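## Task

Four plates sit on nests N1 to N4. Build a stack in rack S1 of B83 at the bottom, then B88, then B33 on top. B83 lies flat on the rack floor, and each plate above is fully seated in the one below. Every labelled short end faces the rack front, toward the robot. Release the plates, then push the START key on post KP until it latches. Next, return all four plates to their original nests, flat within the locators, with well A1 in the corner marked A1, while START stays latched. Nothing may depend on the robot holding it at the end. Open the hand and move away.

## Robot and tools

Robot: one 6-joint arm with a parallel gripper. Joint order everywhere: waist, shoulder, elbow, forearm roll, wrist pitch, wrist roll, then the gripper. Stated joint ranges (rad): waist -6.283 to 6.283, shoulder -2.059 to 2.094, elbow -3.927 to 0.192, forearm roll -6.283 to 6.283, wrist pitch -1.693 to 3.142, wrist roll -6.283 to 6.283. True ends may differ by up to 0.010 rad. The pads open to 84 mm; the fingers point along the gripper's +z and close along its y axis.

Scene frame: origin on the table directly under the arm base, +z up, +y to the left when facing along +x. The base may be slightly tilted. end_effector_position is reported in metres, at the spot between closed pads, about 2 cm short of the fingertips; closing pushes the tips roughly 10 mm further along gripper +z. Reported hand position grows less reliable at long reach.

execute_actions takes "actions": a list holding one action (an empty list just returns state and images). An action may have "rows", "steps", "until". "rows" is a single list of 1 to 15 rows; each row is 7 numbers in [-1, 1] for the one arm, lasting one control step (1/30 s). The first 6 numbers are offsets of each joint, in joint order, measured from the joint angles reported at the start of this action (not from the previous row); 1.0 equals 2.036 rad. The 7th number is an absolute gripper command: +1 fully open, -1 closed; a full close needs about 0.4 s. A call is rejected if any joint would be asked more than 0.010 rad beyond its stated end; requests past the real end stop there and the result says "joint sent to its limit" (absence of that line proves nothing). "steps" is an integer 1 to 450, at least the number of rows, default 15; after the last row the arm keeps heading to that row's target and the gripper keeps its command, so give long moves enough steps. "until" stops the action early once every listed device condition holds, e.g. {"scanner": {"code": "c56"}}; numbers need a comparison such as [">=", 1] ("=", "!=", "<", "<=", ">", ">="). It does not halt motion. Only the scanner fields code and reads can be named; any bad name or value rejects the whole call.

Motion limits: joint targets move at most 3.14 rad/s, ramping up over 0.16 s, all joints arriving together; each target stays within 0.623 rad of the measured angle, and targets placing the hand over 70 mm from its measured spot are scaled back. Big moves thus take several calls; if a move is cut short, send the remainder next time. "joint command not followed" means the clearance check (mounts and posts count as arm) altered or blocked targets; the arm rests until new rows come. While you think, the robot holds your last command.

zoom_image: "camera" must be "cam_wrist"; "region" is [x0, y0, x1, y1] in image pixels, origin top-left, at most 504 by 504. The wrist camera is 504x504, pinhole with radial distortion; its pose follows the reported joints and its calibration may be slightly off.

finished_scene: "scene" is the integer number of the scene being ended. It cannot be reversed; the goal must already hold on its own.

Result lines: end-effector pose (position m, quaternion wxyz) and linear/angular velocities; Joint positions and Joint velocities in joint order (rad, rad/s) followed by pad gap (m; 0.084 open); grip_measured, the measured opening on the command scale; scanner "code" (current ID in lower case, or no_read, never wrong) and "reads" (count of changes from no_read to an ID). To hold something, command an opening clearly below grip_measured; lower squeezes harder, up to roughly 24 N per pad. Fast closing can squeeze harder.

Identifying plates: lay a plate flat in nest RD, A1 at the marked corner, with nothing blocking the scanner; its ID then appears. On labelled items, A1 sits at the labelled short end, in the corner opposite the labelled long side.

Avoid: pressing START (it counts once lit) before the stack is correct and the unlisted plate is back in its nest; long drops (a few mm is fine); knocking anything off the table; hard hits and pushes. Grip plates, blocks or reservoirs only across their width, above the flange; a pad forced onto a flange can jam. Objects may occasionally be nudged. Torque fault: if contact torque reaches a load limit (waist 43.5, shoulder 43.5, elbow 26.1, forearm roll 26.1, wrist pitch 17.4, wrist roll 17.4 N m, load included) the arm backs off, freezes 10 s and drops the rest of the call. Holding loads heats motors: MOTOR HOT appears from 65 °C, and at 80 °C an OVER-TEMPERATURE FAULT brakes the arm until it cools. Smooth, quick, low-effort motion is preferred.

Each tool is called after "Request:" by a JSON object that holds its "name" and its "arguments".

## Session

Request:
{"name": "execute_actions", "arguments": {"actions": []}}

Scene clock: 0.00 s.
end_effector_position=(-0.1364, +0.4456, +0.1459) grip_measured=+1.00 end_effector_quat_wxyz=(+0.572, +0.599, -0.442, -0.344) end_effector_velocity=(-0.000, -0.000, +0.000) end_effector_angular_velocity=(-0.001, +0.001, +0.000)
Joint positions: [ 1.511 -0.668 -0.599  0.988  1.618  1.947  0.084]
Joint velocities: [-0.     0.     0.001 -0.     0.001 -0.     0.   ]
scanner: code=no_read reads=0
camera_calibration (this result's frames):
cam_wrist: T_world_to_cam=[[-0.146424, 0.0552585, 0.987677, -0.156648], [-0.368514, 0.923524, -0.106302, -0.375515], [-0.918018, -0.379538, -0.114863, 0.195286], [0, 0, 0, 1]] pos_world=[0.0179562, 0.429571, 0.137231]

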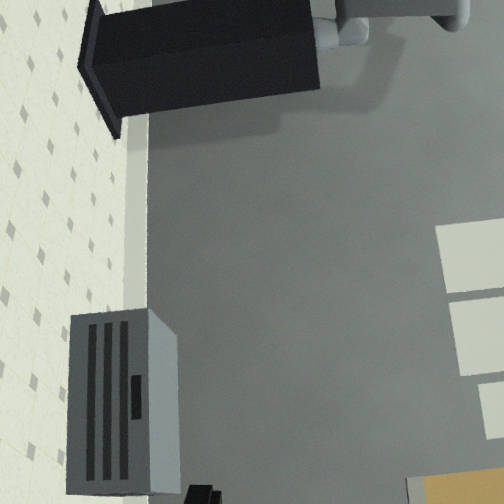

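Request:
{"name": "execute_actions", "arguments": {"actions": [{"rows":[[0,-0.25,-0.3,0,0.3,0,1]],"steps":30}]}}

Request:
{"name": "execute_actions", "arguments": {"actions": [{"rows":[[-0.65,0,0,0,0,0,1]],"steps":35}]}}

Scene clock: 2.03 s.
end_effector_position=(-0.1159, +0.4706, +0.4906) grip_measured=+1.00 end_effector_quat_wxyz=(+0.383, +0.811, -0.099, -0.431) end_effector_velocity=(-0.000, -0.002, +0.012) end_effector_angular_velocity=(+0.045, -0.003, +0.001)
Joint positions: [ 1.51  -1.174 -1.207  0.988  2.229  1.947  0.084]
Joint velocities: [ 0.002 -0.018 -0.028  0.003  0.002 -0.     0.   ]
scanner: code=no_read reads=0
camera_calibration (this result's frames):
cam_wrist: T_world_to_cam=[[0.158626, -0.683015, 0.712972, 0.0219632], [-0.609071, 0.500652, 0.615125, -0.537217], [-0.777091, -0.531826, -0.336588, 0.459992], [0, 0, 0, 1]] pos_world=[0.0267683, 0.528595, 0.469624]

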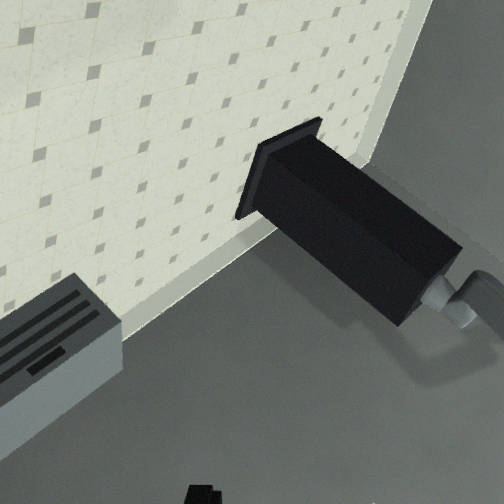

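Scene clock: 3.20 s.
end_effector_position=(+0.0277, +0.5758, +0.3094) grip_measured=+1.00 end_effector_quat_wxyz=(+0.177, +0.778, -0.598, -0.072) end_effector_velocity=(+0.001, -0.000, -0.000) end_effector_angular_velocity=(-0.001, -0.003, -0.003)
Joint positions: [ 0.188 -1.174 -1.207  0.988  2.229  1.947  0.084]
Joint velocities: [-0.004 -0.    -0.    -0.     0.     0.     0.   ]
scanner: code=no_read reads=0
camera_calibration (this result's frames):
cam_wrist: T_world_to_cam=[[-0.910385, -0.211295, 0.355745, 0.068814], [-0.262287, 0.959666, -0.101223, -0.443249], [-0.320008, -0.185459, -0.929085, 0.537718], [0, 0, 0, 1]] pos_world=[0.118463, 0.539636, 0.430239]

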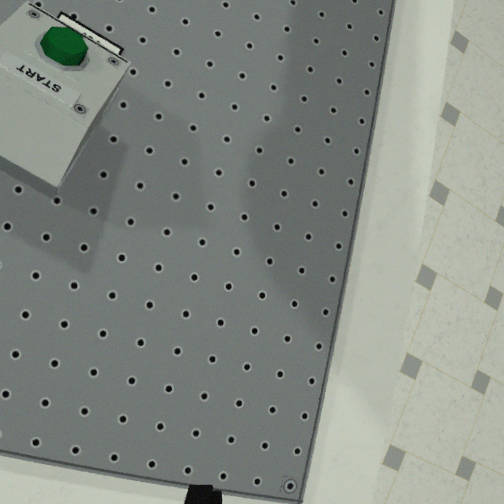

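To V for comparison.

Request:
{"name": "execute_actions", "arguments": {"actions": [{"rows":[[-0.65,0.336,-0.049,-0.098,0.148,0.025,1]],"steps":40}]}}

Request:
{"name": "execute_actions", "arguments": {"actions": [{"rows":[[0.266,0.36,0.083,0.004,-0.503,0.03,1]],"steps":42}]}}

Scene clock: 5.90 s.
end_effector_position=(+0.2542, +0.3677, +0.4474) grip_measured=+1.00 end_effector_quat_wxyz=(+0.001, -0.195, +0.981, +0.004) end_effector_velocity=(+0.000, -0.001, +0.001) end_effector_angular_velocity=(+0.002, -0.003, -0.004)
Joint positions: [-1.135 -0.491 -1.307  0.788  2.53   1.998  0.084]
Joint velocities: [-0.004  0.003  0.    -0.     0.     0.    -0.   ]
scanner: code=no_read reads=0
camera_calibration (this result's frames):
cam_wrist: T_world_to_cam=[[-0.369723, 0.929139, 0.00239395, -0.216728], [0.929133, 0.369707, 0.00542346, -0.303811], [0.00415409, 0.00422948, -0.999982, 0.579384], [0, 0, 0, 1]] pos_world=[0.199744, 0.311241, 0.58154]

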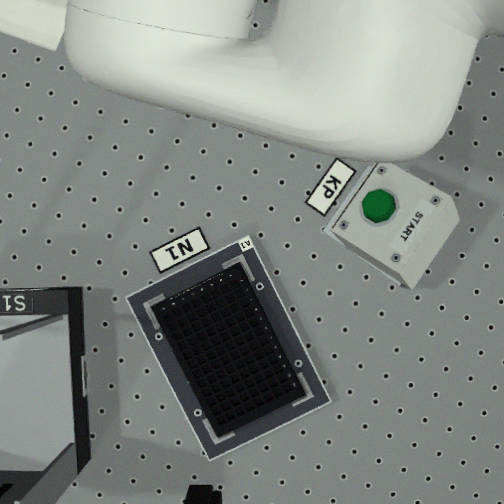

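Scene clock: 7.30 s.
end_effector_position=(+0.4518, +0.0410, +0.2717) grip_measured=+1.00 end_effector_quat_wxyz=(+0.004, -0.036, +0.999, -0.001) end_effector_velocity=(+0.000, -0.001, -0.001) end_effector_angular_velocity=(+0.000, +0.001, -0.001)
Joint positions: [-0.593  0.242 -1.138  0.796  1.506  2.059  0.084]
Joint velocities: [ 0.001  0.002 -0.     0.    -0.002 -0.    -0.   ]
scanner: code=no_read reads=0
camera_calibration (this result's frames):
cam_wrist: T_world_to_cam=[[-0.059925, 0.998174, -0.0076322, 0.0202087], [0.99815, 0.0599985, 0.00978817, -0.385353], [0.0102282, -0.00703153, -0.999923, 0.401955], [0, 0, 0, 1]] pos_world=[0.38174, 0.00577518, 0.405851]

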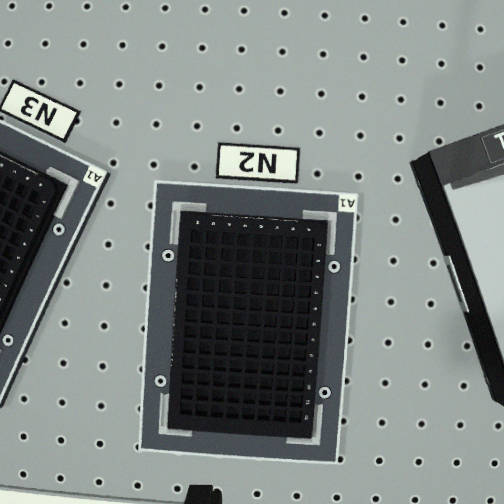

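Request:
{"name": "execute_actions", "arguments": {"actions": [{"rows":[[-0.364,0.201,0.353,0.308,-0.325,0.448,1]],"steps":40}]}}

Scene clock: 9.57 s.
end_effector_position=(+0.1447, -0.1676, +0.1438) grip_measured=+1.00 end_effector_quat_wxyz=(+0.270, +0.883, +0.313, +0.224) end_effector_velocity=(-0.001, +0.001, -0.002) end_effector_angular_velocity=(+0.004, -0.001, -0.006)
Joint positions: [-1.334  0.651 -0.42   1.423  0.845  2.971  0.084]
Joint velocities: [-0.003  0.003  0.003  0.001 -0.003  0.    -0.   ]
scanner: code=no_read reads=0
camera_calibration (this result's frames):
cam_wrist: T_world_to_cam=[[0.426618, -0.668204, 0.609508, -0.229358], [-0.710385, -0.664668, -0.231451, 0.0954594], [0.559777, -0.334244, -0.758242, 0.106702], [0, 0, 0, 1]] pos_world=[0.105932, -0.0541445, 0.242796]

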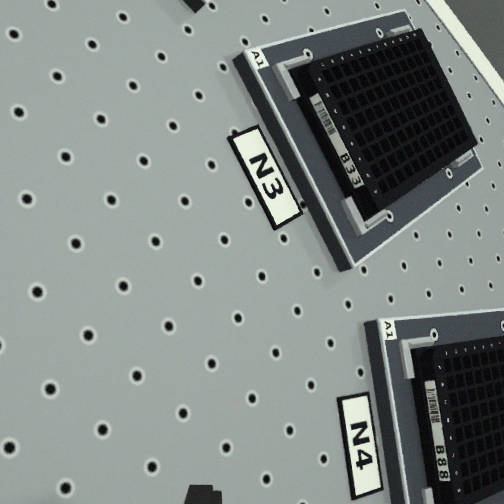

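Request:
{"name": "zoom_image", "arguments": {"camera": "cam_wrist", "region": [300,130,470,500]}}

Request:
{"name": "execute_actions", "arguments": {"actions": [{"rows":[[0,0,0,0,0.15,0,1]],"steps":20}]}}

Region (300, 130, 470, 500) of cam_wrist's 504x504 image, scaled by 1.362, with more detail than that image has; it fills the left 232 columns of this view, and the rest is white.

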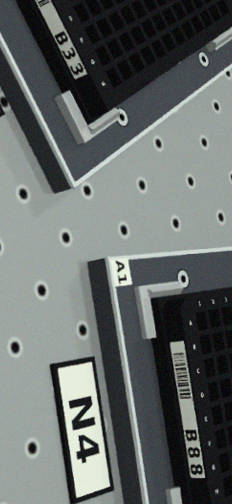

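Scene clock: 11.23 s.
end_effector_position=(+0.2116, -0.1277, +0.1612) grip_measured=+1.00 end_effector_quat_wxyz=(+0.243, +0.832, +0.344, +0.361) end_effector_velocity=(+0.000, +0.000, +0.000) end_effector_angular_velocity=(+0.001, -0.001, +0.001)
Joint positions: [-1.334  0.651 -0.42   1.423  1.15   2.971  0.084]
Joint velocities: [ 0.     0.     0.     0.     0.002 -0.     0.   ]
scanner: code=no_read reads=0
camera_calibration (this result's frames):
cam_wrist: T_world_to_cam=[[0.39553, -0.655347, 0.643488, -0.239109], [-0.508681, -0.73966, -0.440622, 0.155014], [0.764722, -0.15305, -0.62592, 0.0541918], [0, 0, 0, 1]] pos_world=[0.131986, -0.0337479, 0.256086]

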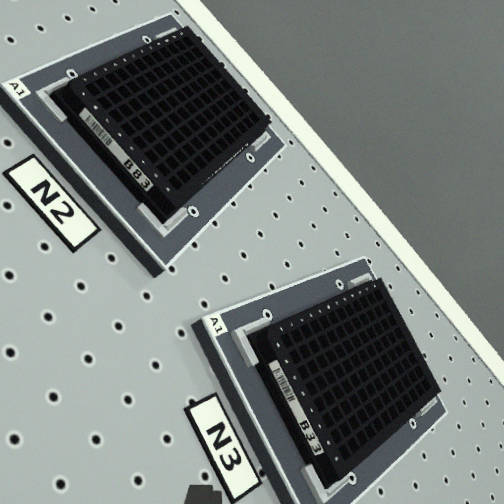

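Request:
{"name": "zoom_image", "arguments": {"camera": "cam_wrist", "region": [70,100,190,220]}}

Region (70, 100, 190, 220) of cam_wrist's 504x504 image, scaled by 4.200, with more detail than that image has.

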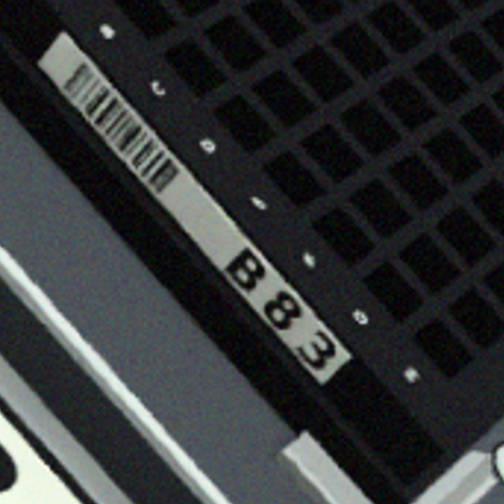

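Request:
{"name": "execute_actions", "arguments": {"actions": [{"rows":[[0.34,-0.17,-0.353,-0.308,0.17,-0.45,1]],"steps":36}]}}

Scene clock: 18.20 s.
end_effector_position=(+0.4396, +0.0097, +0.2724) grip_measured=+1.00 end_effector_quat_wxyz=(+0.013, -0.002, +1.000, +0.009) end_effector_velocity=(+0.001, +0.002, +0.000) end_effector_angular_velocity=(-0.001, +0.002, +0.006)
Joint positions: [-0.642  0.305 -1.138  0.796  1.496  2.055  0.084]
Joint velocities: [ 0.003 -0.002 -0.003 -0.     0.002 -0.001  0.   ]
scanner: code=no_read reads=0
camera_calibration (this result's frames):
cam_wrist: T_world_to_cam=[[0.00905678, 0.999879, 0.0126587, 0.0148447], [0.999528, -0.00942371, 0.0292334, -0.376563], [0.0293491, 0.012388, -0.999492, 0.393909], [0, 0, 0, 1]] pos_world=[0.36469, -0.0232713, 0.404529]

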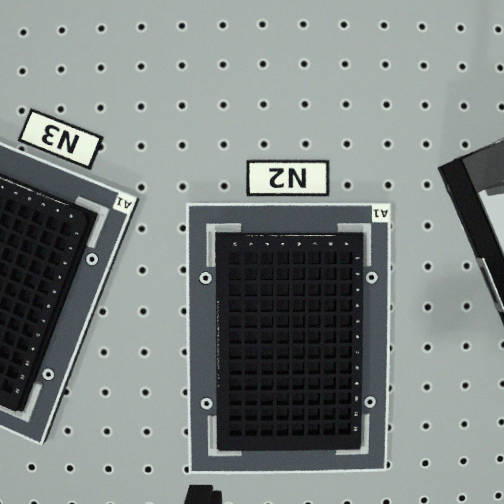

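Request:
{"name": "execute_actions", "arguments": {"actions": [{"rows":[[0.184,0.071,0.101,0.157,-0.194,-0.064,1]],"steps":30}]}}

Scene clock: 20.23 s.
end_effector_position=(+0.4417, -0.0025, +0.0739) grip_measured=+1.00 end_effector_quat_wxyz=(+0.004, +0.007, +1.000, +0.001) end_effector_velocity=(-0.001, +0.000, -0.001) end_effector_angular_velocity=(+0.002, +0.003, -0.001)
Joint positions: [-0.268  0.449 -0.933  1.116  1.101  1.925  0.084]
Joint velocities: [ 0.002  0.001  0.002  0.     0.    -0.     0.   ]
scanner: code=no_read reads=0
camera_calibration (this result's frames):
cam_wrist: T_world_to_cam=[[0.0263412, 0.999644, -0.00426896, 0.0231829], [0.999588, -0.0262906, 0.0114931, -0.371662], [0.0113768, -0.00456995, -0.999925, 0.203473], [0, 0, 0, 1]] pos_world=[0.368583, -0.032016, 0.207829]

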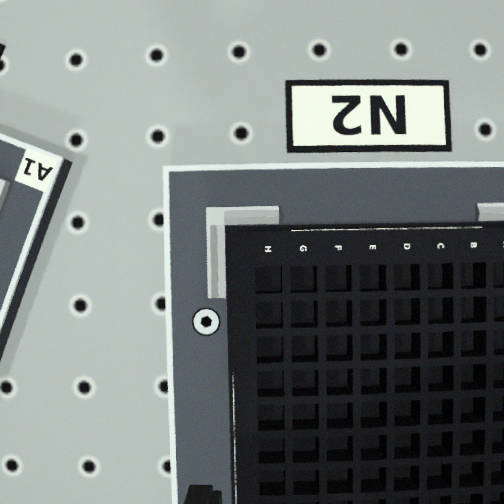

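Request:
{"name": "execute_actions", "arguments": {"actions": [{"rows":[[0.016,0.0055,0.0125,0.016,-0.013,-0.022,1]],"steps":18}]}}

Scene clock: 22.77 s.
end_effector_position=(+0.4324, -0.0024, +0.0566) grip_measured=+1.00 end_effector_quat_wxyz=(-0.000, -0.003, +1.000, +0.000) end_effector_velocity=(-0.000, +0.000, -0.000) end_effector_angular_velocity=(+0.001, +0.001, +0.000)
Joint positions: [-0.236  0.46  -0.907  1.148  1.074  1.88   0.084]
Joint velocities: [ 0.001  0.    -0.     0.     0.001 -0.    -0.   ]
scanner: code=no_read reads=0
camera_calibration (this result's frames):
cam_wrist: T_world_to_cam=[[0.00697073, 0.999961, -0.00541465, 0.0317065], [0.999974, -0.00696032, 0.00193819, -0.36175], [0.00190043, -0.00542802, -0.999983, 0.190356], [0, 0, 0, 1]] pos_world=[0.361158, -0.0331899, 0.191226]

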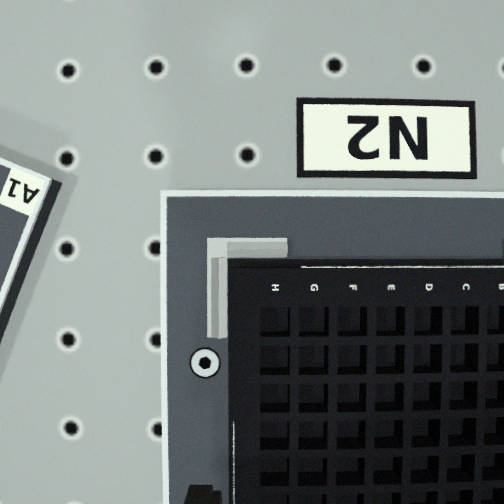

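Down ~14 mm, +0.7 mm y.

Request:
{"name": "execute_actions", "arguments": {"actions": [{"rows":[[0.0165,0.007,0.003,0.017,-0.0135,-0.007,1]],"steps":18}]}}

Scene clock: 23.97 s.
end_effector_position=(+0.4311, -0.0021, +0.0423) grip_measured=+1.00 end_effector_quat_wxyz=(-0.001, -0.003, +1.000, -0.003) end_effector_velocity=(-0.001, +0.000, -0.001) end_effector_angular_velocity=(+0.001, +0.002, -0.001)
Joint positions: [-0.202  0.475 -0.901  1.183  1.047  1.866  0.084]
Joint velocities: [ 0.001  0.     0.001 -0.     0.001  0.     0.   ]
scanner: code=no_read reads=0
camera_calibration (this result's frames):
cam_wrist: T_world_to_cam=[[0.00607271, 0.999905, -0.0124015, 0.032057], [0.999981, -0.00605446, 0.00150873, -0.360452], [0.0014335, -0.0124104, -0.999922, 0.176284], [0, 0, 0, 1]] pos_world=[0.359997, -0.0320485, 0.177211]

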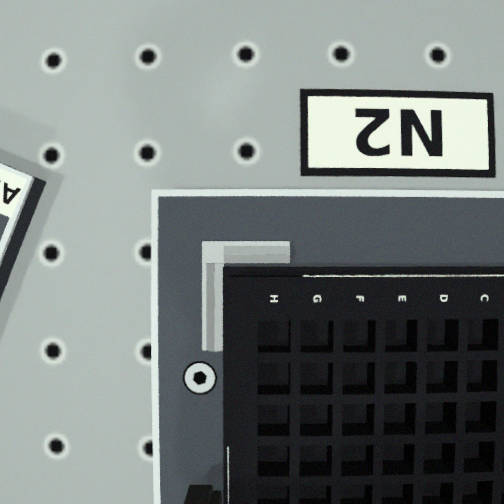

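Request:
{"name": "execute_actions", "arguments": {"actions": [{"rows":[[0,0,-0.0012,0,0,0,1],[0,0,-0.0012,0,0,0,1],[0,0,-0.0012,0,0,0,1],[0,0,-0.0012,0,0,0,1],[0,0,-0.0012,0,0,0,1],[0,0,-0.0012,0,0,0,1],[0,0,-0.0012,0,0,0,0.3]],"steps":18}]}}

Request:
{"name": "execute_actions", "arguments": {"actions": [{"rows":[[-0.0165,-0.007,-0.002,-0.017,0.0135,0.007,0.3],[-0.0165,-0.007,-0.002,-0.017,0.0135,0.007,0.3],[-0.0165,-0.007,-0.002,-0.017,0.0135,0.007,0.3],[-0.0165,-0.007,-0.002,-0.017,0.0135,0.007,0.3],[-0.0165,-0.007,-0.002,-0.017,0.0135,0.007,0.3],[-0.0165,-0.007,-0.002,-0.017,0.0135,0.007,0.3],[-0.216,-0.083,-0.115,-0.19,0.22,0.093,0.3]],"steps":34}]}}

Request:
{"name": "execute_actions", "arguments": {"actions": [{"rows":[[0.06,-0.25,0.13,0.025,0.04,-0.07,0.3]],"steps":28}]}}

Scene clock: 27.87 s.
end_effector_position=(+0.4325, -0.0017, +0.0429) grip_measured=+0.94 end_effector_quat_wxyz=(+0.000, -0.005, +1.000, -0.003) end_effector_velocity=(-0.000, -0.000, -0.000) end_effector_angular_velocity=(+0.000, +0.001, -0.000)
Joint positions: [-0.202  0.474 -0.904  1.183  1.048  1.866  0.082]
Joint velocities: [ 0.001  0.001  0.001  0.    -0.    -0.001  0.   ]
scanner: code=no_read reads=0
camera_calibration (this result's frames):
cam_wrist: T_world_to_cam=[[0.0038458, 0.999918, -0.0122307, 0.0325376], [0.999988, -0.00380827, 0.00309045, -0.361864], [0.00304362, -0.0122425, -0.99992, 0.17623], [0, 0, 0, 1]] pos_world=[0.361198, -0.0317555, 0.177732]

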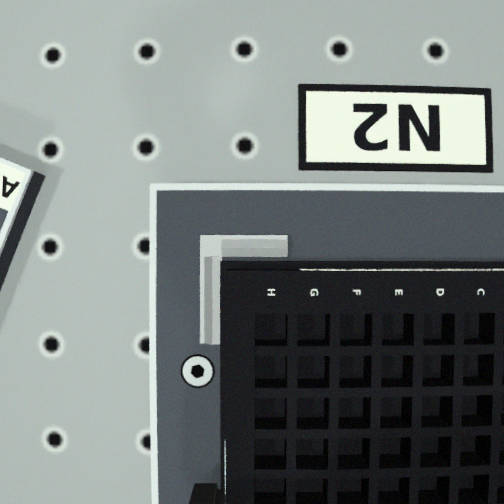

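Scene clock: 29.00 s.
end_effector_position=(+0.4395, +0.0098, +0.2719) grip_measured=+0.93 end_effector_quat_wxyz=(+0.013, -0.002, +1.000, +0.009) end_effector_velocity=(-0.000, -0.001, +0.002) end_effector_angular_velocity=(-0.003, -0.003, -0.000)
Joint positions: [-0.642  0.305 -1.137  0.796  1.496  2.055  0.082]
Joint velocities: [-0.004 -0.001 -0.002 -0.002  0.     0.    -0.   ]
scanner: code=no_read reads=0
camera_calibration (this result's frames):
cam_wrist: T_world_to_cam=[[0.00937545, 0.999868, 0.0132967, 0.0144616], [0.999554, -0.00974789, 0.028228, -0.37612], [0.0283539, 0.0130261, -0.999513, 0.393791], [0, 0, 0, 1]] pos_world=[0.364651, -0.0232556, 0.404024]

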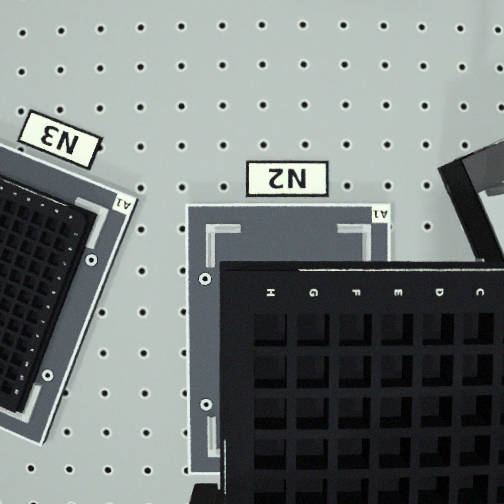

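Scene clock: 29.93 s.
end_effector_position=(+0.4101, +0.1737, +0.2640) grip_measured=+0.93 end_effector_quat_wxyz=(+0.011, -0.195, +0.981, -0.001) end_effector_velocity=(+0.000, +0.001, +0.000) end_effector_angular_velocity=(-0.001, -0.001, +0.003)
Joint positions: [-0.52  -0.203 -0.873  0.847  1.577  1.913  0.082]
Joint velocities: [ 0.001 -0.004  0.001  0.001 -0.    -0.    -0.   ]
scanner: code=no_read reads=0
camera_calibration (this result's frames):
cam_wrist: T_world_to_cam=[[-0.370103, 0.928915, -0.0118709, 0.0255167], [0.928586, 0.370289, 0.0247787, -0.380921], [0.0274129, -0.00185252, -0.999622, 0.387594], [0, 0, 0, 1]] pos_world=[0.352537, 0.118066, 0.397189]

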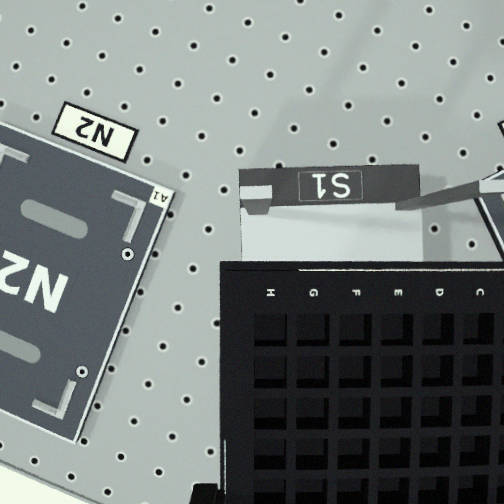

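Request:
{"name": "execute_actions", "arguments": {"actions": [{"rows":[[0,0,0.02,0,0,-0.028,0.3]],"steps":18}]}}

Scene clock: 34.67 s.
end_effector_position=(+0.3984, +0.1682, +0.2525) grip_measured=+0.93 end_effector_quat_wxyz=(+0.005, -0.208, +0.978, +0.011) end_effector_velocity=(+0.000, -0.000, +0.000) end_effector_angular_velocity=(-0.001, -0.000, +0.000)
Joint positions: [-0.52  -0.203 -0.832  0.847  1.577  1.856  0.082]
Joint velocities: [-0.     0.    -0.001 -0.001 -0.001 -0.     0.   ]
scanner: code=no_read reads=0
camera_calibration (this result's frames):
cam_wrist: T_world_to_cam=[[-0.395113, 0.918539, 0.0131309, 0.0315727], [0.918578, 0.394893, 0.016535, -0.365782], [0.0100027, 0.0185949, -0.999777, 0.379991], [0, 0, 0, 1]] pos_world=[0.344673, 0.108378, 0.38554]

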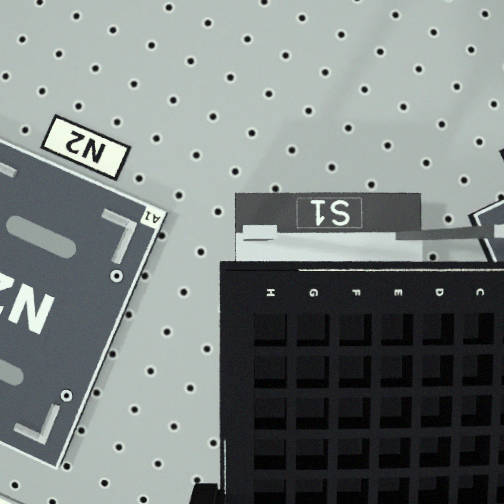

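Request:
{"name": "execute_actions", "arguments": {"actions": [{"rows":[[0.0387,-0.0234,0.044,0.014,-0.047,0.014,0.3]],"steps":18}]}}

Scene clock: 40.40 s.
end_effector_position=(+0.3933, +0.1707, +0.2208) grip_measured=+0.93 end_effector_quat_wxyz=(+0.004, -0.200, +0.980, -0.000) end_effector_velocity=(-0.001, +0.000, -0.001) end_effector_angular_velocity=(+0.001, +0.002, -0.000)
Joint positions: [-0.441 -0.251 -0.743  0.876  1.481  1.884  0.082]
Joint velocities: [ 0.001 -0.     0.002  0.     0.    -0.     0.   ]
scanner: code=no_read reads=0
camera_calibration (this result's frames):
cam_wrist: T_world_to_cam=[[-0.38002, 0.924948, -0.00753302, 0.0252478], [0.9249, 0.380081, 0.00994904, -0.36013], [0.0120655, -0.00318646, -0.999922, 0.351245], [0, 0, 0, 1]] pos_world=[0.338441, 0.114645, 0.354991]

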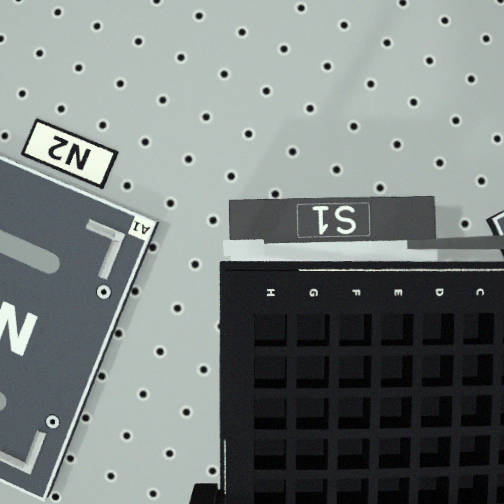

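Request:
{"name": "execute_actions", "arguments": {"actions": [{"rows":[[0.001,-0.0015,0.0015,0,0,-0.0083,0.3],[0.001,-0.0015,0.0015,0,0,-0.0083,0.3],[0.001,-0.0015,0.0015,0,0,-0.0083,0.3],[0.001,-0.0015,0.0015,0,0,-0.0083,0.3],[0.001,-0.0015,0.0015,0,0,-0.0083,0.3],[0.0447,-0.003,0.034,0.0245,-0.0476,-0.0093,0.3]],"steps":22}]}}

Scene clock: 51.07 s.
end_effector_position=(+0.3914, +0.1713, +0.1847) grip_measured=+0.93 end_effector_quat_wxyz=(+0.002, -0.208, +0.978, -0.000) end_effector_velocity=(+0.001, -0.000, +0.000) end_effector_angular_velocity=(-0.002, -0.002, +0.001)
Joint positions: [-0.35  -0.257 -0.674  0.925  1.385  1.865  0.082]
Joint velocities: [ 0.    -0.    -0.     0.001 -0.003  0.     0.   ]
scanner: code=no_read reads=0
camera_calibration (this result's frames):
cam_wrist: T_world_to_cam=[[-0.395366, 0.918497, -0.00702706, 0.0306877], [0.918478, 0.395411, 0.00691797, -0.357712], [0.00913271, -0.00371907, -0.999951, 0.316391], [0, 0, 0, 1]] pos_world=[0.337794, 0.114433, 0.319066]

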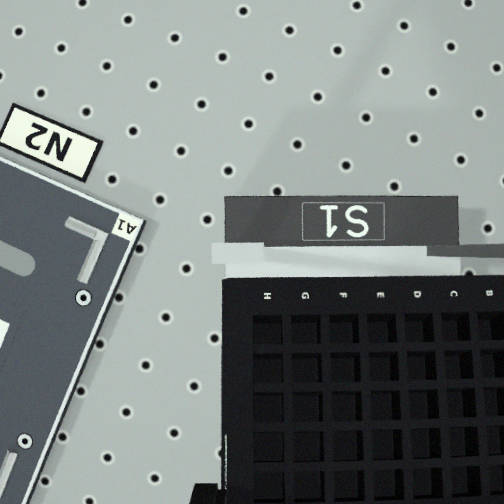

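Request:
{"name": "execute_actions", "arguments": {"actions": [{"rows":[[-0.004,0,0.005,0,0,0,0.3],[-0.004,0,0.005,0,0,0,0.3],[-0.004,0,0.005,0,0,0,0.3],[-0.004,0,0.005,0,0,0,0.3],[-0.004,0,0.005,0,0,0,0.3],[-0.004,0,0.005,0,0,0,0.3],[0.0457,0.007,0.029,0.031,-0.0476,-0.005,0.3]],"steps":24}]}}

Scene clock: 53.73 s.
end_effector_position=(+0.3875, +0.1693, +0.1475) grip_measured=+0.93 end_effector_quat_wxyz=(+0.001, -0.203, +0.979, +0.002) end_effector_velocity=(+0.002, +0.001, +0.000) end_effector_angular_velocity=(-0.000, -0.004, +0.002)
Joint positions: [-0.257 -0.242 -0.614  0.988  1.289  1.855  0.082]
Joint velocities: [ 0.001  0.    -0.002  0.003 -0.002 -0.    -0.   ]
scanner: code=no_read reads=0
camera_calibration (this result's frames):
cam_wrist: T_world_to_cam=[[-0.386329, 0.92236, -0.00172827, 0.0257703], [0.922348, 0.386332, 0.00470764, -0.352764], [0.00500982, 0.000224632, -0.999987, 0.280159], [0, 0, 0, 1]] pos_world=[0.333923, 0.112452, 0.281861]

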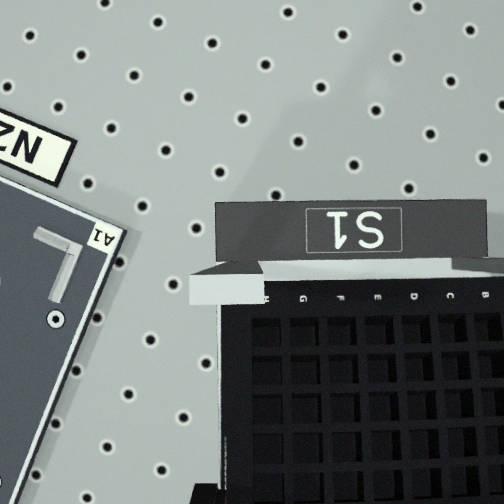

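Request:
{"name": "execute_actions", "arguments": {"actions": [{"rows":[[0.0516,0.016,0.016,0.038,-0.05,-0.012,0.3]],"steps":18}]}}

Request:
{"name": "execute_actions", "arguments": {"actions": [{"rows":[[0.008,0.004,0.001,0.007,-0.007,-0.002,0.3],[0.012,0.006,0.002,0.01,-0.011,-0.003,0.3],[0.016,0.008,0.002,0.013,-0.015,-0.004,0.3],[0.02,0.01,0.003,0.017,-0.018,-0.005,0.3],[0.024,0.012,0.003,0.02,-0.022,-0.006,0.3],[0.028,0.013,0.004,0.023,-0.026,-0.007,0.3],[0.032,0.015,0.004,0.027,-0.029,-0.008,0.3],[0.036,0.017,0.005,0.03,-0.033,-0.009,0.3],[0.04,0.019,0.005,0.033,-0.037,-0.01,0.3],[0.044,0.021,0.006,0.037,-0.04,-0.011,0.3],[0.048,0.023,0.006,0.04,-0.044,-0.012,0.3],[0.054,0.026,0.007,0.045,-0.05,-0.014,0.3]],"steps":28}]}}

Scene clock: 58.47 s.
end_effector_position=(+0.3889, +0.1699, +0.1115) grip_measured=+0.93 end_effector_quat_wxyz=(+0.001, -0.207, +0.978, +0.001) end_effector_velocity=(+0.001, +0.000, +0.000) end_effector_angular_velocity=(-0.001, -0.002, +0.001)
Joint positions: [-0.152 -0.21  -0.581  1.065  1.187  1.831  0.082]
Joint velocities: [ 0.001 -0.    -0.     0.001 -0.002 -0.     0.   ]
scanner: code=no_read reads=0
camera_calibration (this result's frames):
cam_wrist: T_world_to_cam=[[-0.393051, 0.919507, -0.0041653, 0.0291112], [0.91949, 0.39307, 0.00582888, -0.354257], [0.00699695, -0.00153891, -0.999974, 0.243679], [0, 0, 0, 1]] pos_world=[0.335473, 0.112855, 0.245859]

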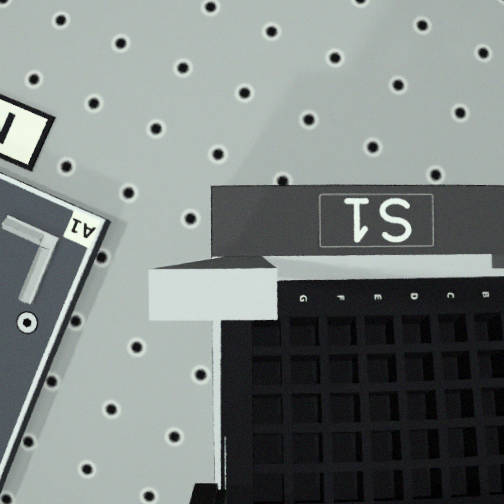

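Scene clock: 59.40 s.
end_effector_position=(+0.3918, +0.1704, +0.0755) grip_measured=+0.95 end_effector_quat_wxyz=(+0.004, -0.208, +0.978, -0.002) end_effector_velocity=(+0.001, -0.000, -0.001) end_effector_angular_velocity=(-0.001, +0.000, +0.000)
Joint positions: [-0.044 -0.159 -0.568  1.156  1.085  1.802  0.082]
Joint velocities: [ 0.003  0.004 -0.002  0.002 -0.003 -0.001  0.001]
scanner: code=no_read reads=0
camera_calibration (this result's frames):
cam_wrist: T_world_to_cam=[[-0.394354, 0.918905, -0.00997385, 0.0306615], [0.918879, 0.394439, 0.00886983, -0.357136], [0.0120846, -0.00566692, -0.999911, 0.206345], [0, 0, 0, 1]] pos_world=[0.337763, 0.113863, 0.2098]

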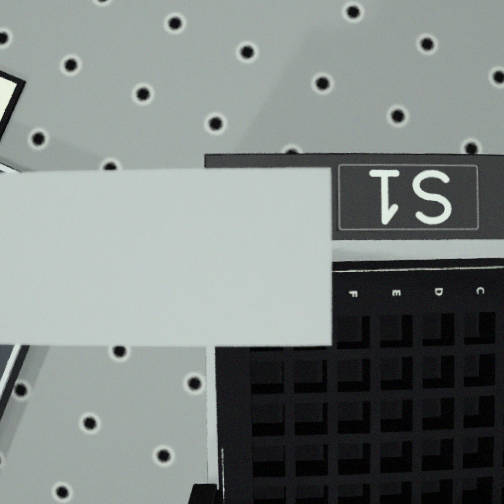

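Request:
{"name": "execute_actions", "arguments": {"actions": [{"rows":[[0,0,0,0,0,0,1],[0,0,0,0,0,0,1],[0,0,0,0,0,0,1],[0,0,0,0,0,0,1],[0,0,0,0,0,0,1],[0,0,0,0,0,0,1],[0,0,0,0,0,0,1],[-0.053,-0.025,-0.0065,-0.045,0.05,0.014,1]],"steps":22}]}}

Request:
{"name": "execute_actions", "arguments": {"actions": [{"rows":[[-0.052,-0.016,-0.016,-0.038,0.05,0.012,1],[-0.052,-0.016,-0.016,-0.038,0.05,0.012,1],[-0.052,-0.016,-0.016,-0.038,0.05,0.012,1],[-0.052,-0.016,-0.016,-0.038,0.05,0.012,1],[-0.052,-0.016,-0.016,-0.038,0.05,0.012,1],[-0.097,-0.023,-0.042,-0.068,0.097,0.017,1],[-0.097,-0.023,-0.042,-0.068,0.097,0.017,1],[-0.097,-0.023,-0.042,-0.068,0.097,0.017,1],[-0.097,-0.023,-0.042,-0.068,0.097,0.017,1],[-0.141,-0.022,-0.074,-0.093,0.144,0.018,1],[-0.141,-0.022,-0.074,-0.093,0.144,0.018,1],[-0.141,-0.022,-0.074,-0.093,0.144,0.018,1],[-0.141,-0.022,-0.074,-0.093,0.144,0.018,1],[-0.19,-0.012,-0.125,-0.115,0.195,0.018,1]],"steps":30}]}}

Scene clock: 64.60 s.
end_effector_position=(+0.3881, +0.1699, +0.1105) grip_measured=+1.00 end_effector_quat_wxyz=(+0.000, -0.207, +0.978, +0.002) end_effector_velocity=(+0.006, +0.002, +0.006) end_effector_angular_velocity=(-0.004, -0.016, +0.010)
Joint positions: [-0.151 -0.208 -0.58   1.065  1.187  1.831  0.084]
Joint velocities: [-0.008 -0.007 -0.011  0.     0.     0.     0.   ]
scanner: code=no_read reads=0
camera_calibration (this result's frames):
cam_wrist: T_world_to_cam=[[-0.392503, 0.919748, -0.00214191, 0.0283336], [0.919742, 0.392509, 0.00340211, -0.353225], [0.0039698, -0.000634665, -0.999992, 0.243732], [0, 0, 0, 1]] pos_world=[0.335029, 0.112739, 0.244993]

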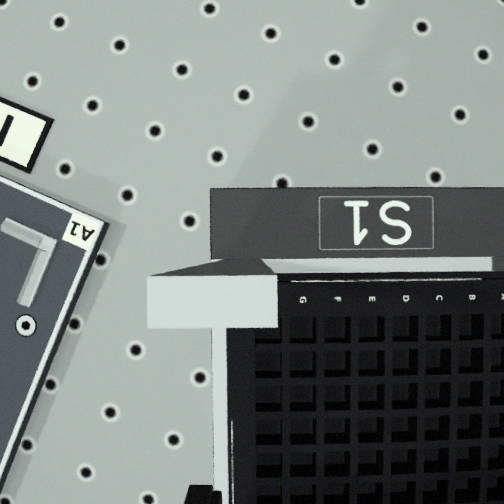

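Scene clock: 65.60 s.
end_effector_position=(+0.3959, +0.1707, +0.2627) grip_measured=+1.00 end_effector_quat_wxyz=(+0.008, -0.209, +0.978, -0.002) end_effector_velocity=(+0.001, -0.000, +0.003) end_effector_angular_velocity=(-0.005, -0.004, +0.002)
Joint positions: [-0.537 -0.232 -0.834  0.831  1.584  1.867  0.084]
Joint velocities: [-0.003 -0.001 -0.005 -0.001 -0.     0.     0.   ]
scanner: code=no_read reads=0
camera_calibration (this result's frames):
cam_wrist: T_world_to_cam=[[-0.396189, 0.918076, -0.013069, 0.0355946], [0.917944, 0.396367, 0.0165044, -0.36467], [0.0203324, -0.00545779, -0.999778, 0.390148], [0, 0, 0, 1]] pos_world=[0.340916, 0.113994, 0.396546]

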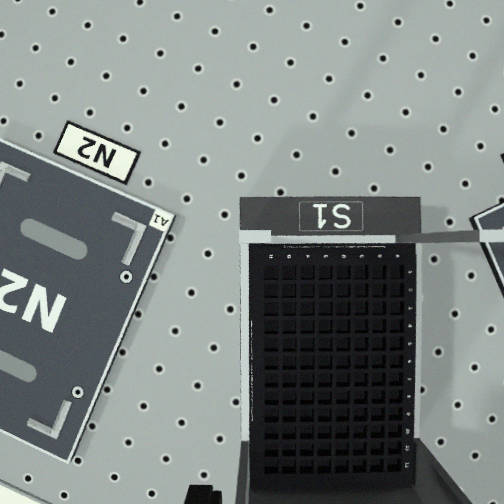

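Request:
{"name": "execute_actions", "arguments": {"actions": [{"rows":[[-0.168,0.605,-0.298,-0.094,-0.137,0.232,1]],"steps":45}]}}

Scene clock: 69.33 s.
end_effector_position=(+0.3212, -0.2540, +0.2158) grip_measured=+1.00 end_effector_quat_wxyz=(-0.004, +0.316, +0.949, +0.010) end_effector_velocity=(-0.000, -0.001, -0.000) end_effector_angular_velocity=(-0.000, -0.001, -0.001)
Joint positions: [-0.879  0.998 -1.441  0.639  1.305  2.34   0.084]
Joint velocities: [-0.001  0.003 -0.002  0.    -0.     0.     0.   ]
scanner: code=no_read reads=0
camera_calibration (this result's frames):
cam_wrist: T_world_to_cam=[[0.609735, 0.792533, 0.0107047, 0.035123], [0.792603, -0.609647, -0.0105067, -0.336401], [-0.00180081, 0.0148909, -0.999888, 0.354742], [0, 0, 0, 1]] pos_world=[0.245856, -0.238205, 0.350792]

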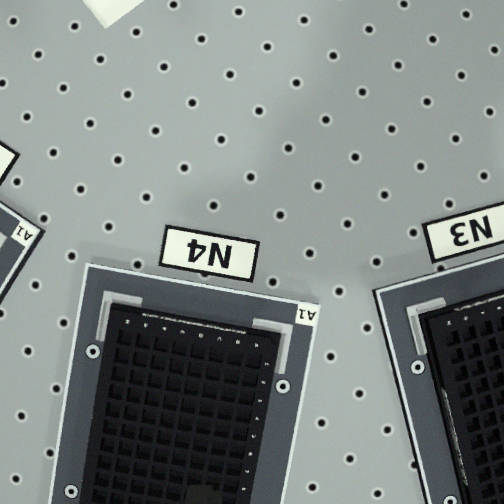

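Request:
{"name": "execute_actions", "arguments": {"actions": [{"rows":[[0.058,0.173,-0.058,0.0835,-0.109,0.015,1]],"steps":28}]}}

Scene clock: 75.70 s.
end_effector_position=(+0.2990, -0.3309, +0.0754) grip_measured=+1.00 end_effector_quat_wxyz=(+0.004, +0.395, +0.919, +0.001) end_effector_velocity=(+0.001, -0.000, -0.000) end_effector_angular_velocity=(-0.001, -0.000, +0.001)
Joint positions: [-0.761  1.35  -1.559  0.809  1.083  2.37   0.084]
Joint velocities: [ 0.001  0.001 -0.002  0.    -0.001  0.    -0.   ]
scanner: code=no_read reads=0
camera_calibration (this result's frames):
cam_wrist: T_world_to_cam=[[0.734191, 0.678943, -0.000430171, 0.0372105], [0.678923, -0.734164, 0.0081729, -0.375797], [0.00523311, -0.00629253, -0.999967, 0.206387], [0, 0, 0, 1]] pos_world=[0.226738, -0.299862, 0.209467]

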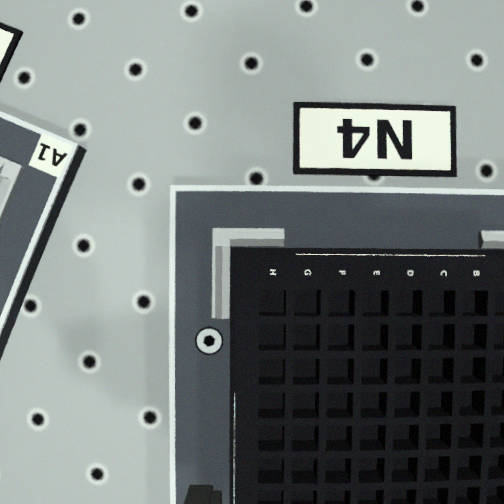

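Request:
{"name": "execute_actions", "arguments": {"actions": [{"rows":[[0.0172,0.0113,0.0043,0.022,-0.0125,-0.008,1]],"steps":16}]}}

Request:
{"name": "execute_actions", "arguments": {"actions": [{"rows":[[0.0093,0.0061,0.0023,0.012,-0.0065,-0.004,1]],"steps":16}]}}

Scene clock: 80.53 s.
end_effector_position=(+0.2989, -0.3294, +0.0543) grip_measured=+1.00 end_effector_quat_wxyz=(+0.004, +0.397, +0.918, +0.002) end_effector_velocity=(-0.005, +0.002, -0.005) end_effector_angular_velocity=(+0.008, +0.005, -0.007)
Joint positions: [-0.726  1.373 -1.55   0.854  1.058  2.354  0.084]
Joint velocities: [ 0.002  0.005  0.007  0.    -0.    -0.    -0.   ]
scanner: code=no_read reads=0
camera_calibration (this result's frames):
cam_wrist: T_world_to_cam=[[0.737747, 0.675078, 0.000269557, 0.033863], [0.675055, -0.737726, 0.00783354, -0.374495], [0.0054871, -0.0055972, -0.999969, 0.185448], [0, 0, 0, 1]] pos_world=[0.226805, -0.298097, 0.188366]

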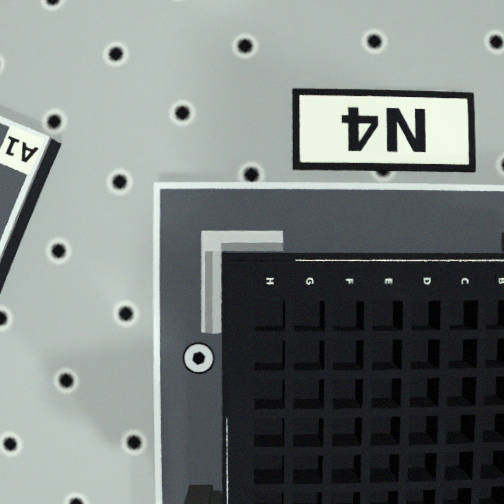

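Scene clock: 81.07 s.
end_effector_position=(+0.2983, -0.3285, +0.0430) grip_measured=+1.00 end_effector_quat_wxyz=(+0.003, +0.399, +0.917, +0.002) end_effector_velocity=(-0.002, +0.001, -0.002) end_effector_angular_velocity=(+0.004, +0.003, -0.003)
Joint positions: [-0.707  1.385 -1.546  0.879  1.045  2.346  0.084]
Joint velocities: [ 0.001  0.003  0.002 -0.     0.001  0.    -0.   ]
scanner: code=no_read reads=0
camera_calibration (this result's frames):
cam_wrist: T_world_to_cam=[[0.740598, 0.671948, 0.000182659, 0.031811], [0.671929, -0.740578, 0.0074212, -0.37327], [0.00512194, -0.00537339, -0.999972, 0.174344], [0, 0, 0, 1]] pos_world=[0.226358, -0.296874, 0.177103]

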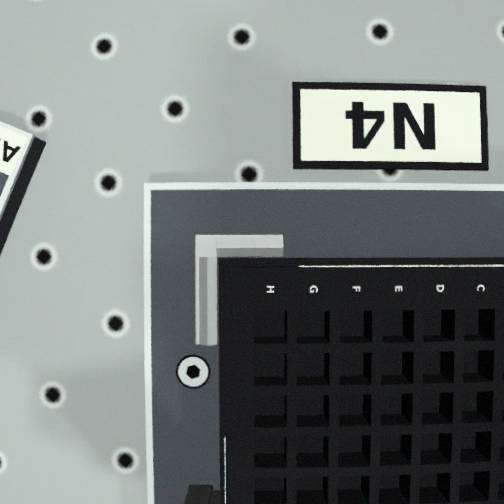

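Request:
{"name": "execute_actions", "arguments": {"actions": [{"rows":[[0,0,0,0,0,0,0.3],[0,0,0,0,0,0,0.3],[0,0,0,0,0,0,0.3],[0,0,0,0,0,0,0.3],[0,0,0,0,0,0,0.3],[0,0,0,0,0,0,0.3],[0,0,0,0,0,0,0.3],[0,0,0,0,0,0,0.3],[0,0,0,0,0,0,0.3],[-0.0265,-0.0174,-0.0066,-0.034,0.019,0.012,0.3],[-0.0265,-0.0174,-0.0066,-0.034,0.019,0.012,0.3],[-0.0265,-0.0174,-0.0066,-0.034,0.019,0.012,0.3],[-0.0265,-0.0174,-0.0066,-0.034,0.019,0.012,0.3],[-0.0265,-0.0174,-0.0066,-0.034,0.019,0.012,0.3],[-0.12,-0.19,0.052,-0.127,0.15,0,0.3]],"steps":40}]}}

Request:
{"name": "execute_actions", "arguments": {"actions": [{"rows":[[0.203,-0.604,0.302,0.103,0.115,-0.235,0.3]],"steps":45}]}}

Scene clock: 85.93 s.
end_effector_position=(+0.2991, -0.2551, +0.2327) grip_measured=+0.93 end_effector_quat_wxyz=(+0.007, +0.336, +0.941, +0.031) end_effector_velocity=(-0.001, +0.000, +0.001) end_effector_angular_velocity=(+0.001, -0.001, -0.001)
Joint positions: [-0.951  0.999 -1.44   0.62   1.35   2.346  0.082]
Joint velocities: [-0.003 -0.002  0.002 -0.001  0.001  0.     0.   ]
scanner: code=no_read reads=0
camera_calibration (this result's frames):
cam_wrist: T_world_to_cam=[[0.642218, 0.76439, 0.0571275, 0.0216516], [0.765806, -0.643054, -0.00473825, -0.321208], [0.0331142, 0.0467916, -0.998356, 0.369023], [0, 0, 0, 1]] pos_world=[0.219858, -0.240371, 0.365657]

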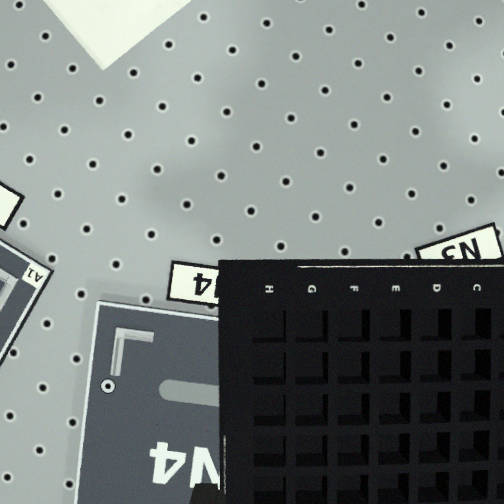

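Scene clock: 87.43 s.
end_effector_position=(+0.3930, +0.1685, +0.2599) grip_measured=+0.93 end_effector_quat_wxyz=(+0.006, -0.204, +0.979, +0.001) end_effector_velocity=(-0.000, +0.001, +0.000) end_effector_angular_velocity=(-0.001, -0.000, +0.003)
Joint positions: [-0.538 -0.23  -0.825  0.83   1.584  1.867  0.082]
Joint velocities: [ 0.001 -0.003  0.001  0.     0.    -0.    -0.   ]
scanner: code=no_read reads=0
camera_calibration (this result's frames):
cam_wrist: T_world_to_cam=[[-0.387831, 0.921709, -0.00629837, 0.0307716], [0.921604, 0.387882, 0.013947, -0.36039], [0.0152981, -0.000395531, -0.999883, 0.388599], [0, 0, 0, 1]] pos_world=[0.338126, 0.11158, 0.393774]

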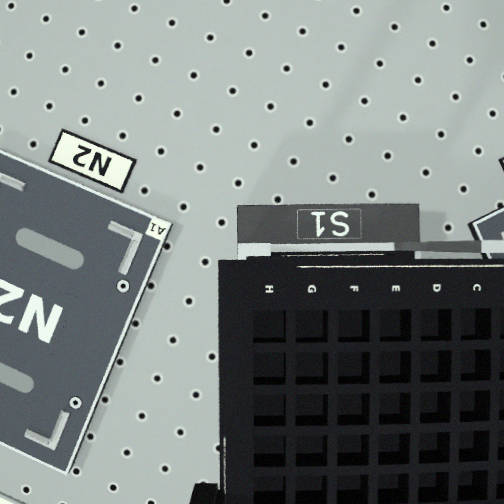

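Request:
{"name": "execute_actions", "arguments": {"actions": [{"rows":[[0.0486,-0.0128,0.044,0.0226,-0.051,-0.002,0.3]],"steps":18}]}}

Scene clock: 88.87 s.
end_effector_position=(+0.3915, +0.1712, +0.2194) grip_measured=+0.93 end_effector_quat_wxyz=(+0.003, -0.210, +0.978, -0.000) end_effector_velocity=(+0.000, +0.001, -0.000) end_effector_angular_velocity=(+0.001, +0.000, +0.002)
Joint positions: [-0.439 -0.256 -0.736  0.876  1.48   1.863  0.082]
Joint velocities: [ 0.002 -0.    -0.     0.001 -0.    -0.     0.   ]
scanner: code=no_read reads=0
camera_calibration (this result's frames):
cam_wrist: T_world_to_cam=[[-0.398955, 0.916945, -0.00682324, 0.0327475], [0.916908, 0.399004, 0.00866955, -0.358401], [0.010672, -0.00279752, -0.999939, 0.350316], [0, 0, 0, 1]] pos_world=[0.337947, 0.113956, 0.353626]

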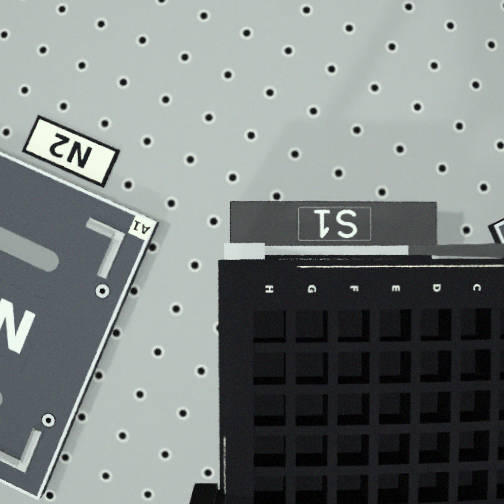

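Request:
{"name": "execute_actions", "arguments": {"actions": [{"rows":[[0,-0.0025,0,0,0,0,0.3],[0,-0.0025,0,0,0,0,0.3],[0,-0.0025,0,0,0,0,0.3],[0,-0.0025,0,0,0,0,0.3],[0,-0.0025,0,0,0,0,0.3],[0.022,-0.0035,0.0175,0.012,-0.0235,0,0.3]],"steps":20}]}}

Request:
{"name": "execute_actions", "arguments": {"actions": [{"rows":[[0.022,-0.0005,0.0155,0.0125,-0.0235,0,0.3]],"steps":15}]}}

Scene clock: 91.87 s.
end_effector_position=(+0.3910, +0.1722, +0.2021) grip_measured=+0.93 end_effector_quat_wxyz=(+0.003, -0.211, +0.978, -0.001) end_effector_velocity=(+0.000, -0.000, -0.000) end_effector_angular_velocity=(-0.001, -0.001, +0.000)
Joint positions: [-0.395 -0.263 -0.7    0.9    1.433  1.863  0.082]
Joint velocities: [ 0.     0.     0.     0.    -0.001 -0.001  0.   ]
scanner: code=no_read reads=0
camera_calibration (this result's frames):
cam_wrist: T_world_to_cam=[[-0.400355, 0.916325, -0.00807327, 0.0323984], [0.91629, 0.400418, 0.00883026, -0.358266], [0.0113241, -0.00386222, -0.999928, 0.33291], [0, 0, 0, 1]] pos_world=[0.337477, 0.115054, 0.336311]

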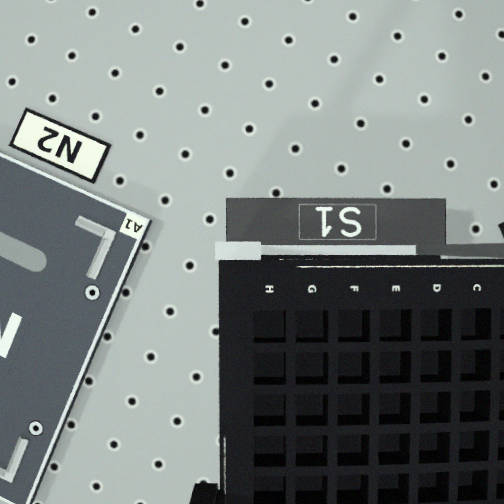

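Scene clock: 92.37 s.
end_effector_position=(+0.3907, +0.1725, +0.1851) grip_measured=+0.93 end_effector_quat_wxyz=(+0.003, -0.210, +0.978, -0.001) end_effector_velocity=(-0.000, -0.000, -0.000) end_effector_angular_velocity=(+0.000, +0.001, -0.000)
Joint positions: [-0.35  -0.265 -0.669  0.926  1.385  1.863  0.082]
Joint velocities: [ 0.001  0.001  0.     0.    -0.    -0.     0.   ]
scanner: code=no_read reads=0
camera_calibration (this result's frames):
cam_wrist: T_world_to_cam=[[-0.399248, 0.916798, -0.00911833, 0.0315607], [0.91677, 0.399322, 0.00869369, -0.357869], [0.0116115, -0.00488847, -0.999921, 0.315987], [0, 0, 0, 1]] pos_world=[0.337014, 0.115515, 0.31936]

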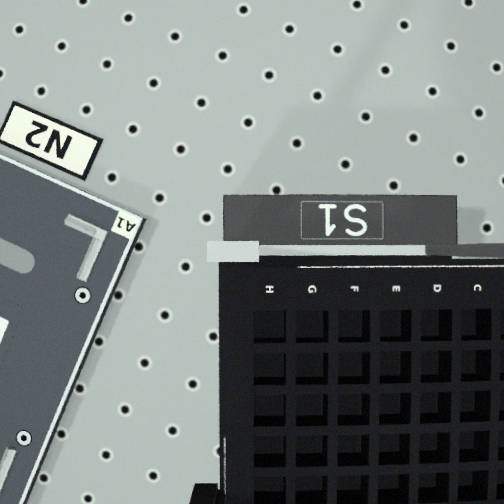

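Request:
{"name": "execute_actions", "arguments": {"actions": [{"rows":[[0.0457,0.0074,0.024,0.0305,-0.0476,-0.004,0.3],[0.0457,0.0074,0.024,0.0305,-0.0476,-0.004,0.3],[0.0457,0.0074,0.024,0.0305,-0.0476,-0.004,0.3],[0.0457,0.0074,0.024,0.0305,-0.0476,-0.004,0.3],[0.0457,0.0074,0.024,0.0305,-0.0476,-0.004,0.3],[0.0457,0.0074,0.024,0.0305,-0.0476,-0.004,0.3],[0.097,0.0236,0.041,0.069,-0.097,-0.015,0.3],[0.097,0.0236,0.041,0.069,-0.097,-0.015,0.3],[0.097,0.0236,0.041,0.069,-0.097,-0.015,0.3],[0.097,0.0236,0.041,0.069,-0.097,-0.015,0.3],[0.097,0.0236,0.041,0.069,-0.097,-0.015,0.3],[0.097,0.0236,0.041,0.069,-0.097,-0.015,0.3],[0.097,0.0236,0.041,0.069,-0.097,-0.015,0.3],[0.128,0.038,0.046,0.094,-0.126,-0.023,0.3]],"steps":30}]}}

Scene clock: 96.53 s.
end_effector_position=(+0.3925, +0.1726, +0.0922) grip_measured=+0.93 end_effector_quat_wxyz=(+0.005, -0.210, +0.978, -0.001) end_effector_velocity=(+0.001, +0.000, +0.000) end_effector_angular_velocity=(-0.000, -0.001, +0.001)
Joint positions: [-0.09  -0.187 -0.575  1.117  1.129  1.817  0.082]
Joint velocities: [ 0.001  0.001 -0.001  0.    -0.001  0.     0.   ]
scanner: code=no_read reads=0
camera_calibration (this result's frames):
cam_wrist: T_world_to_cam=[[-0.39901, 0.916907, -0.00857865, 0.0311856], [0.916842, 0.399088, 0.011391, -0.359005], [0.0138681, -0.00332015, -0.999898, 0.221964], [0, 0, 0, 1]] pos_world=[0.338516, 0.115417, 0.226298]

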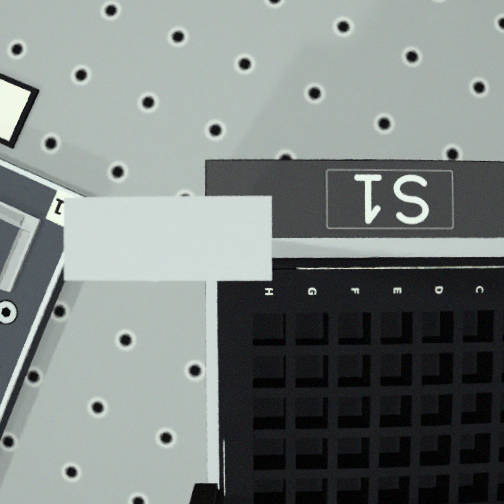

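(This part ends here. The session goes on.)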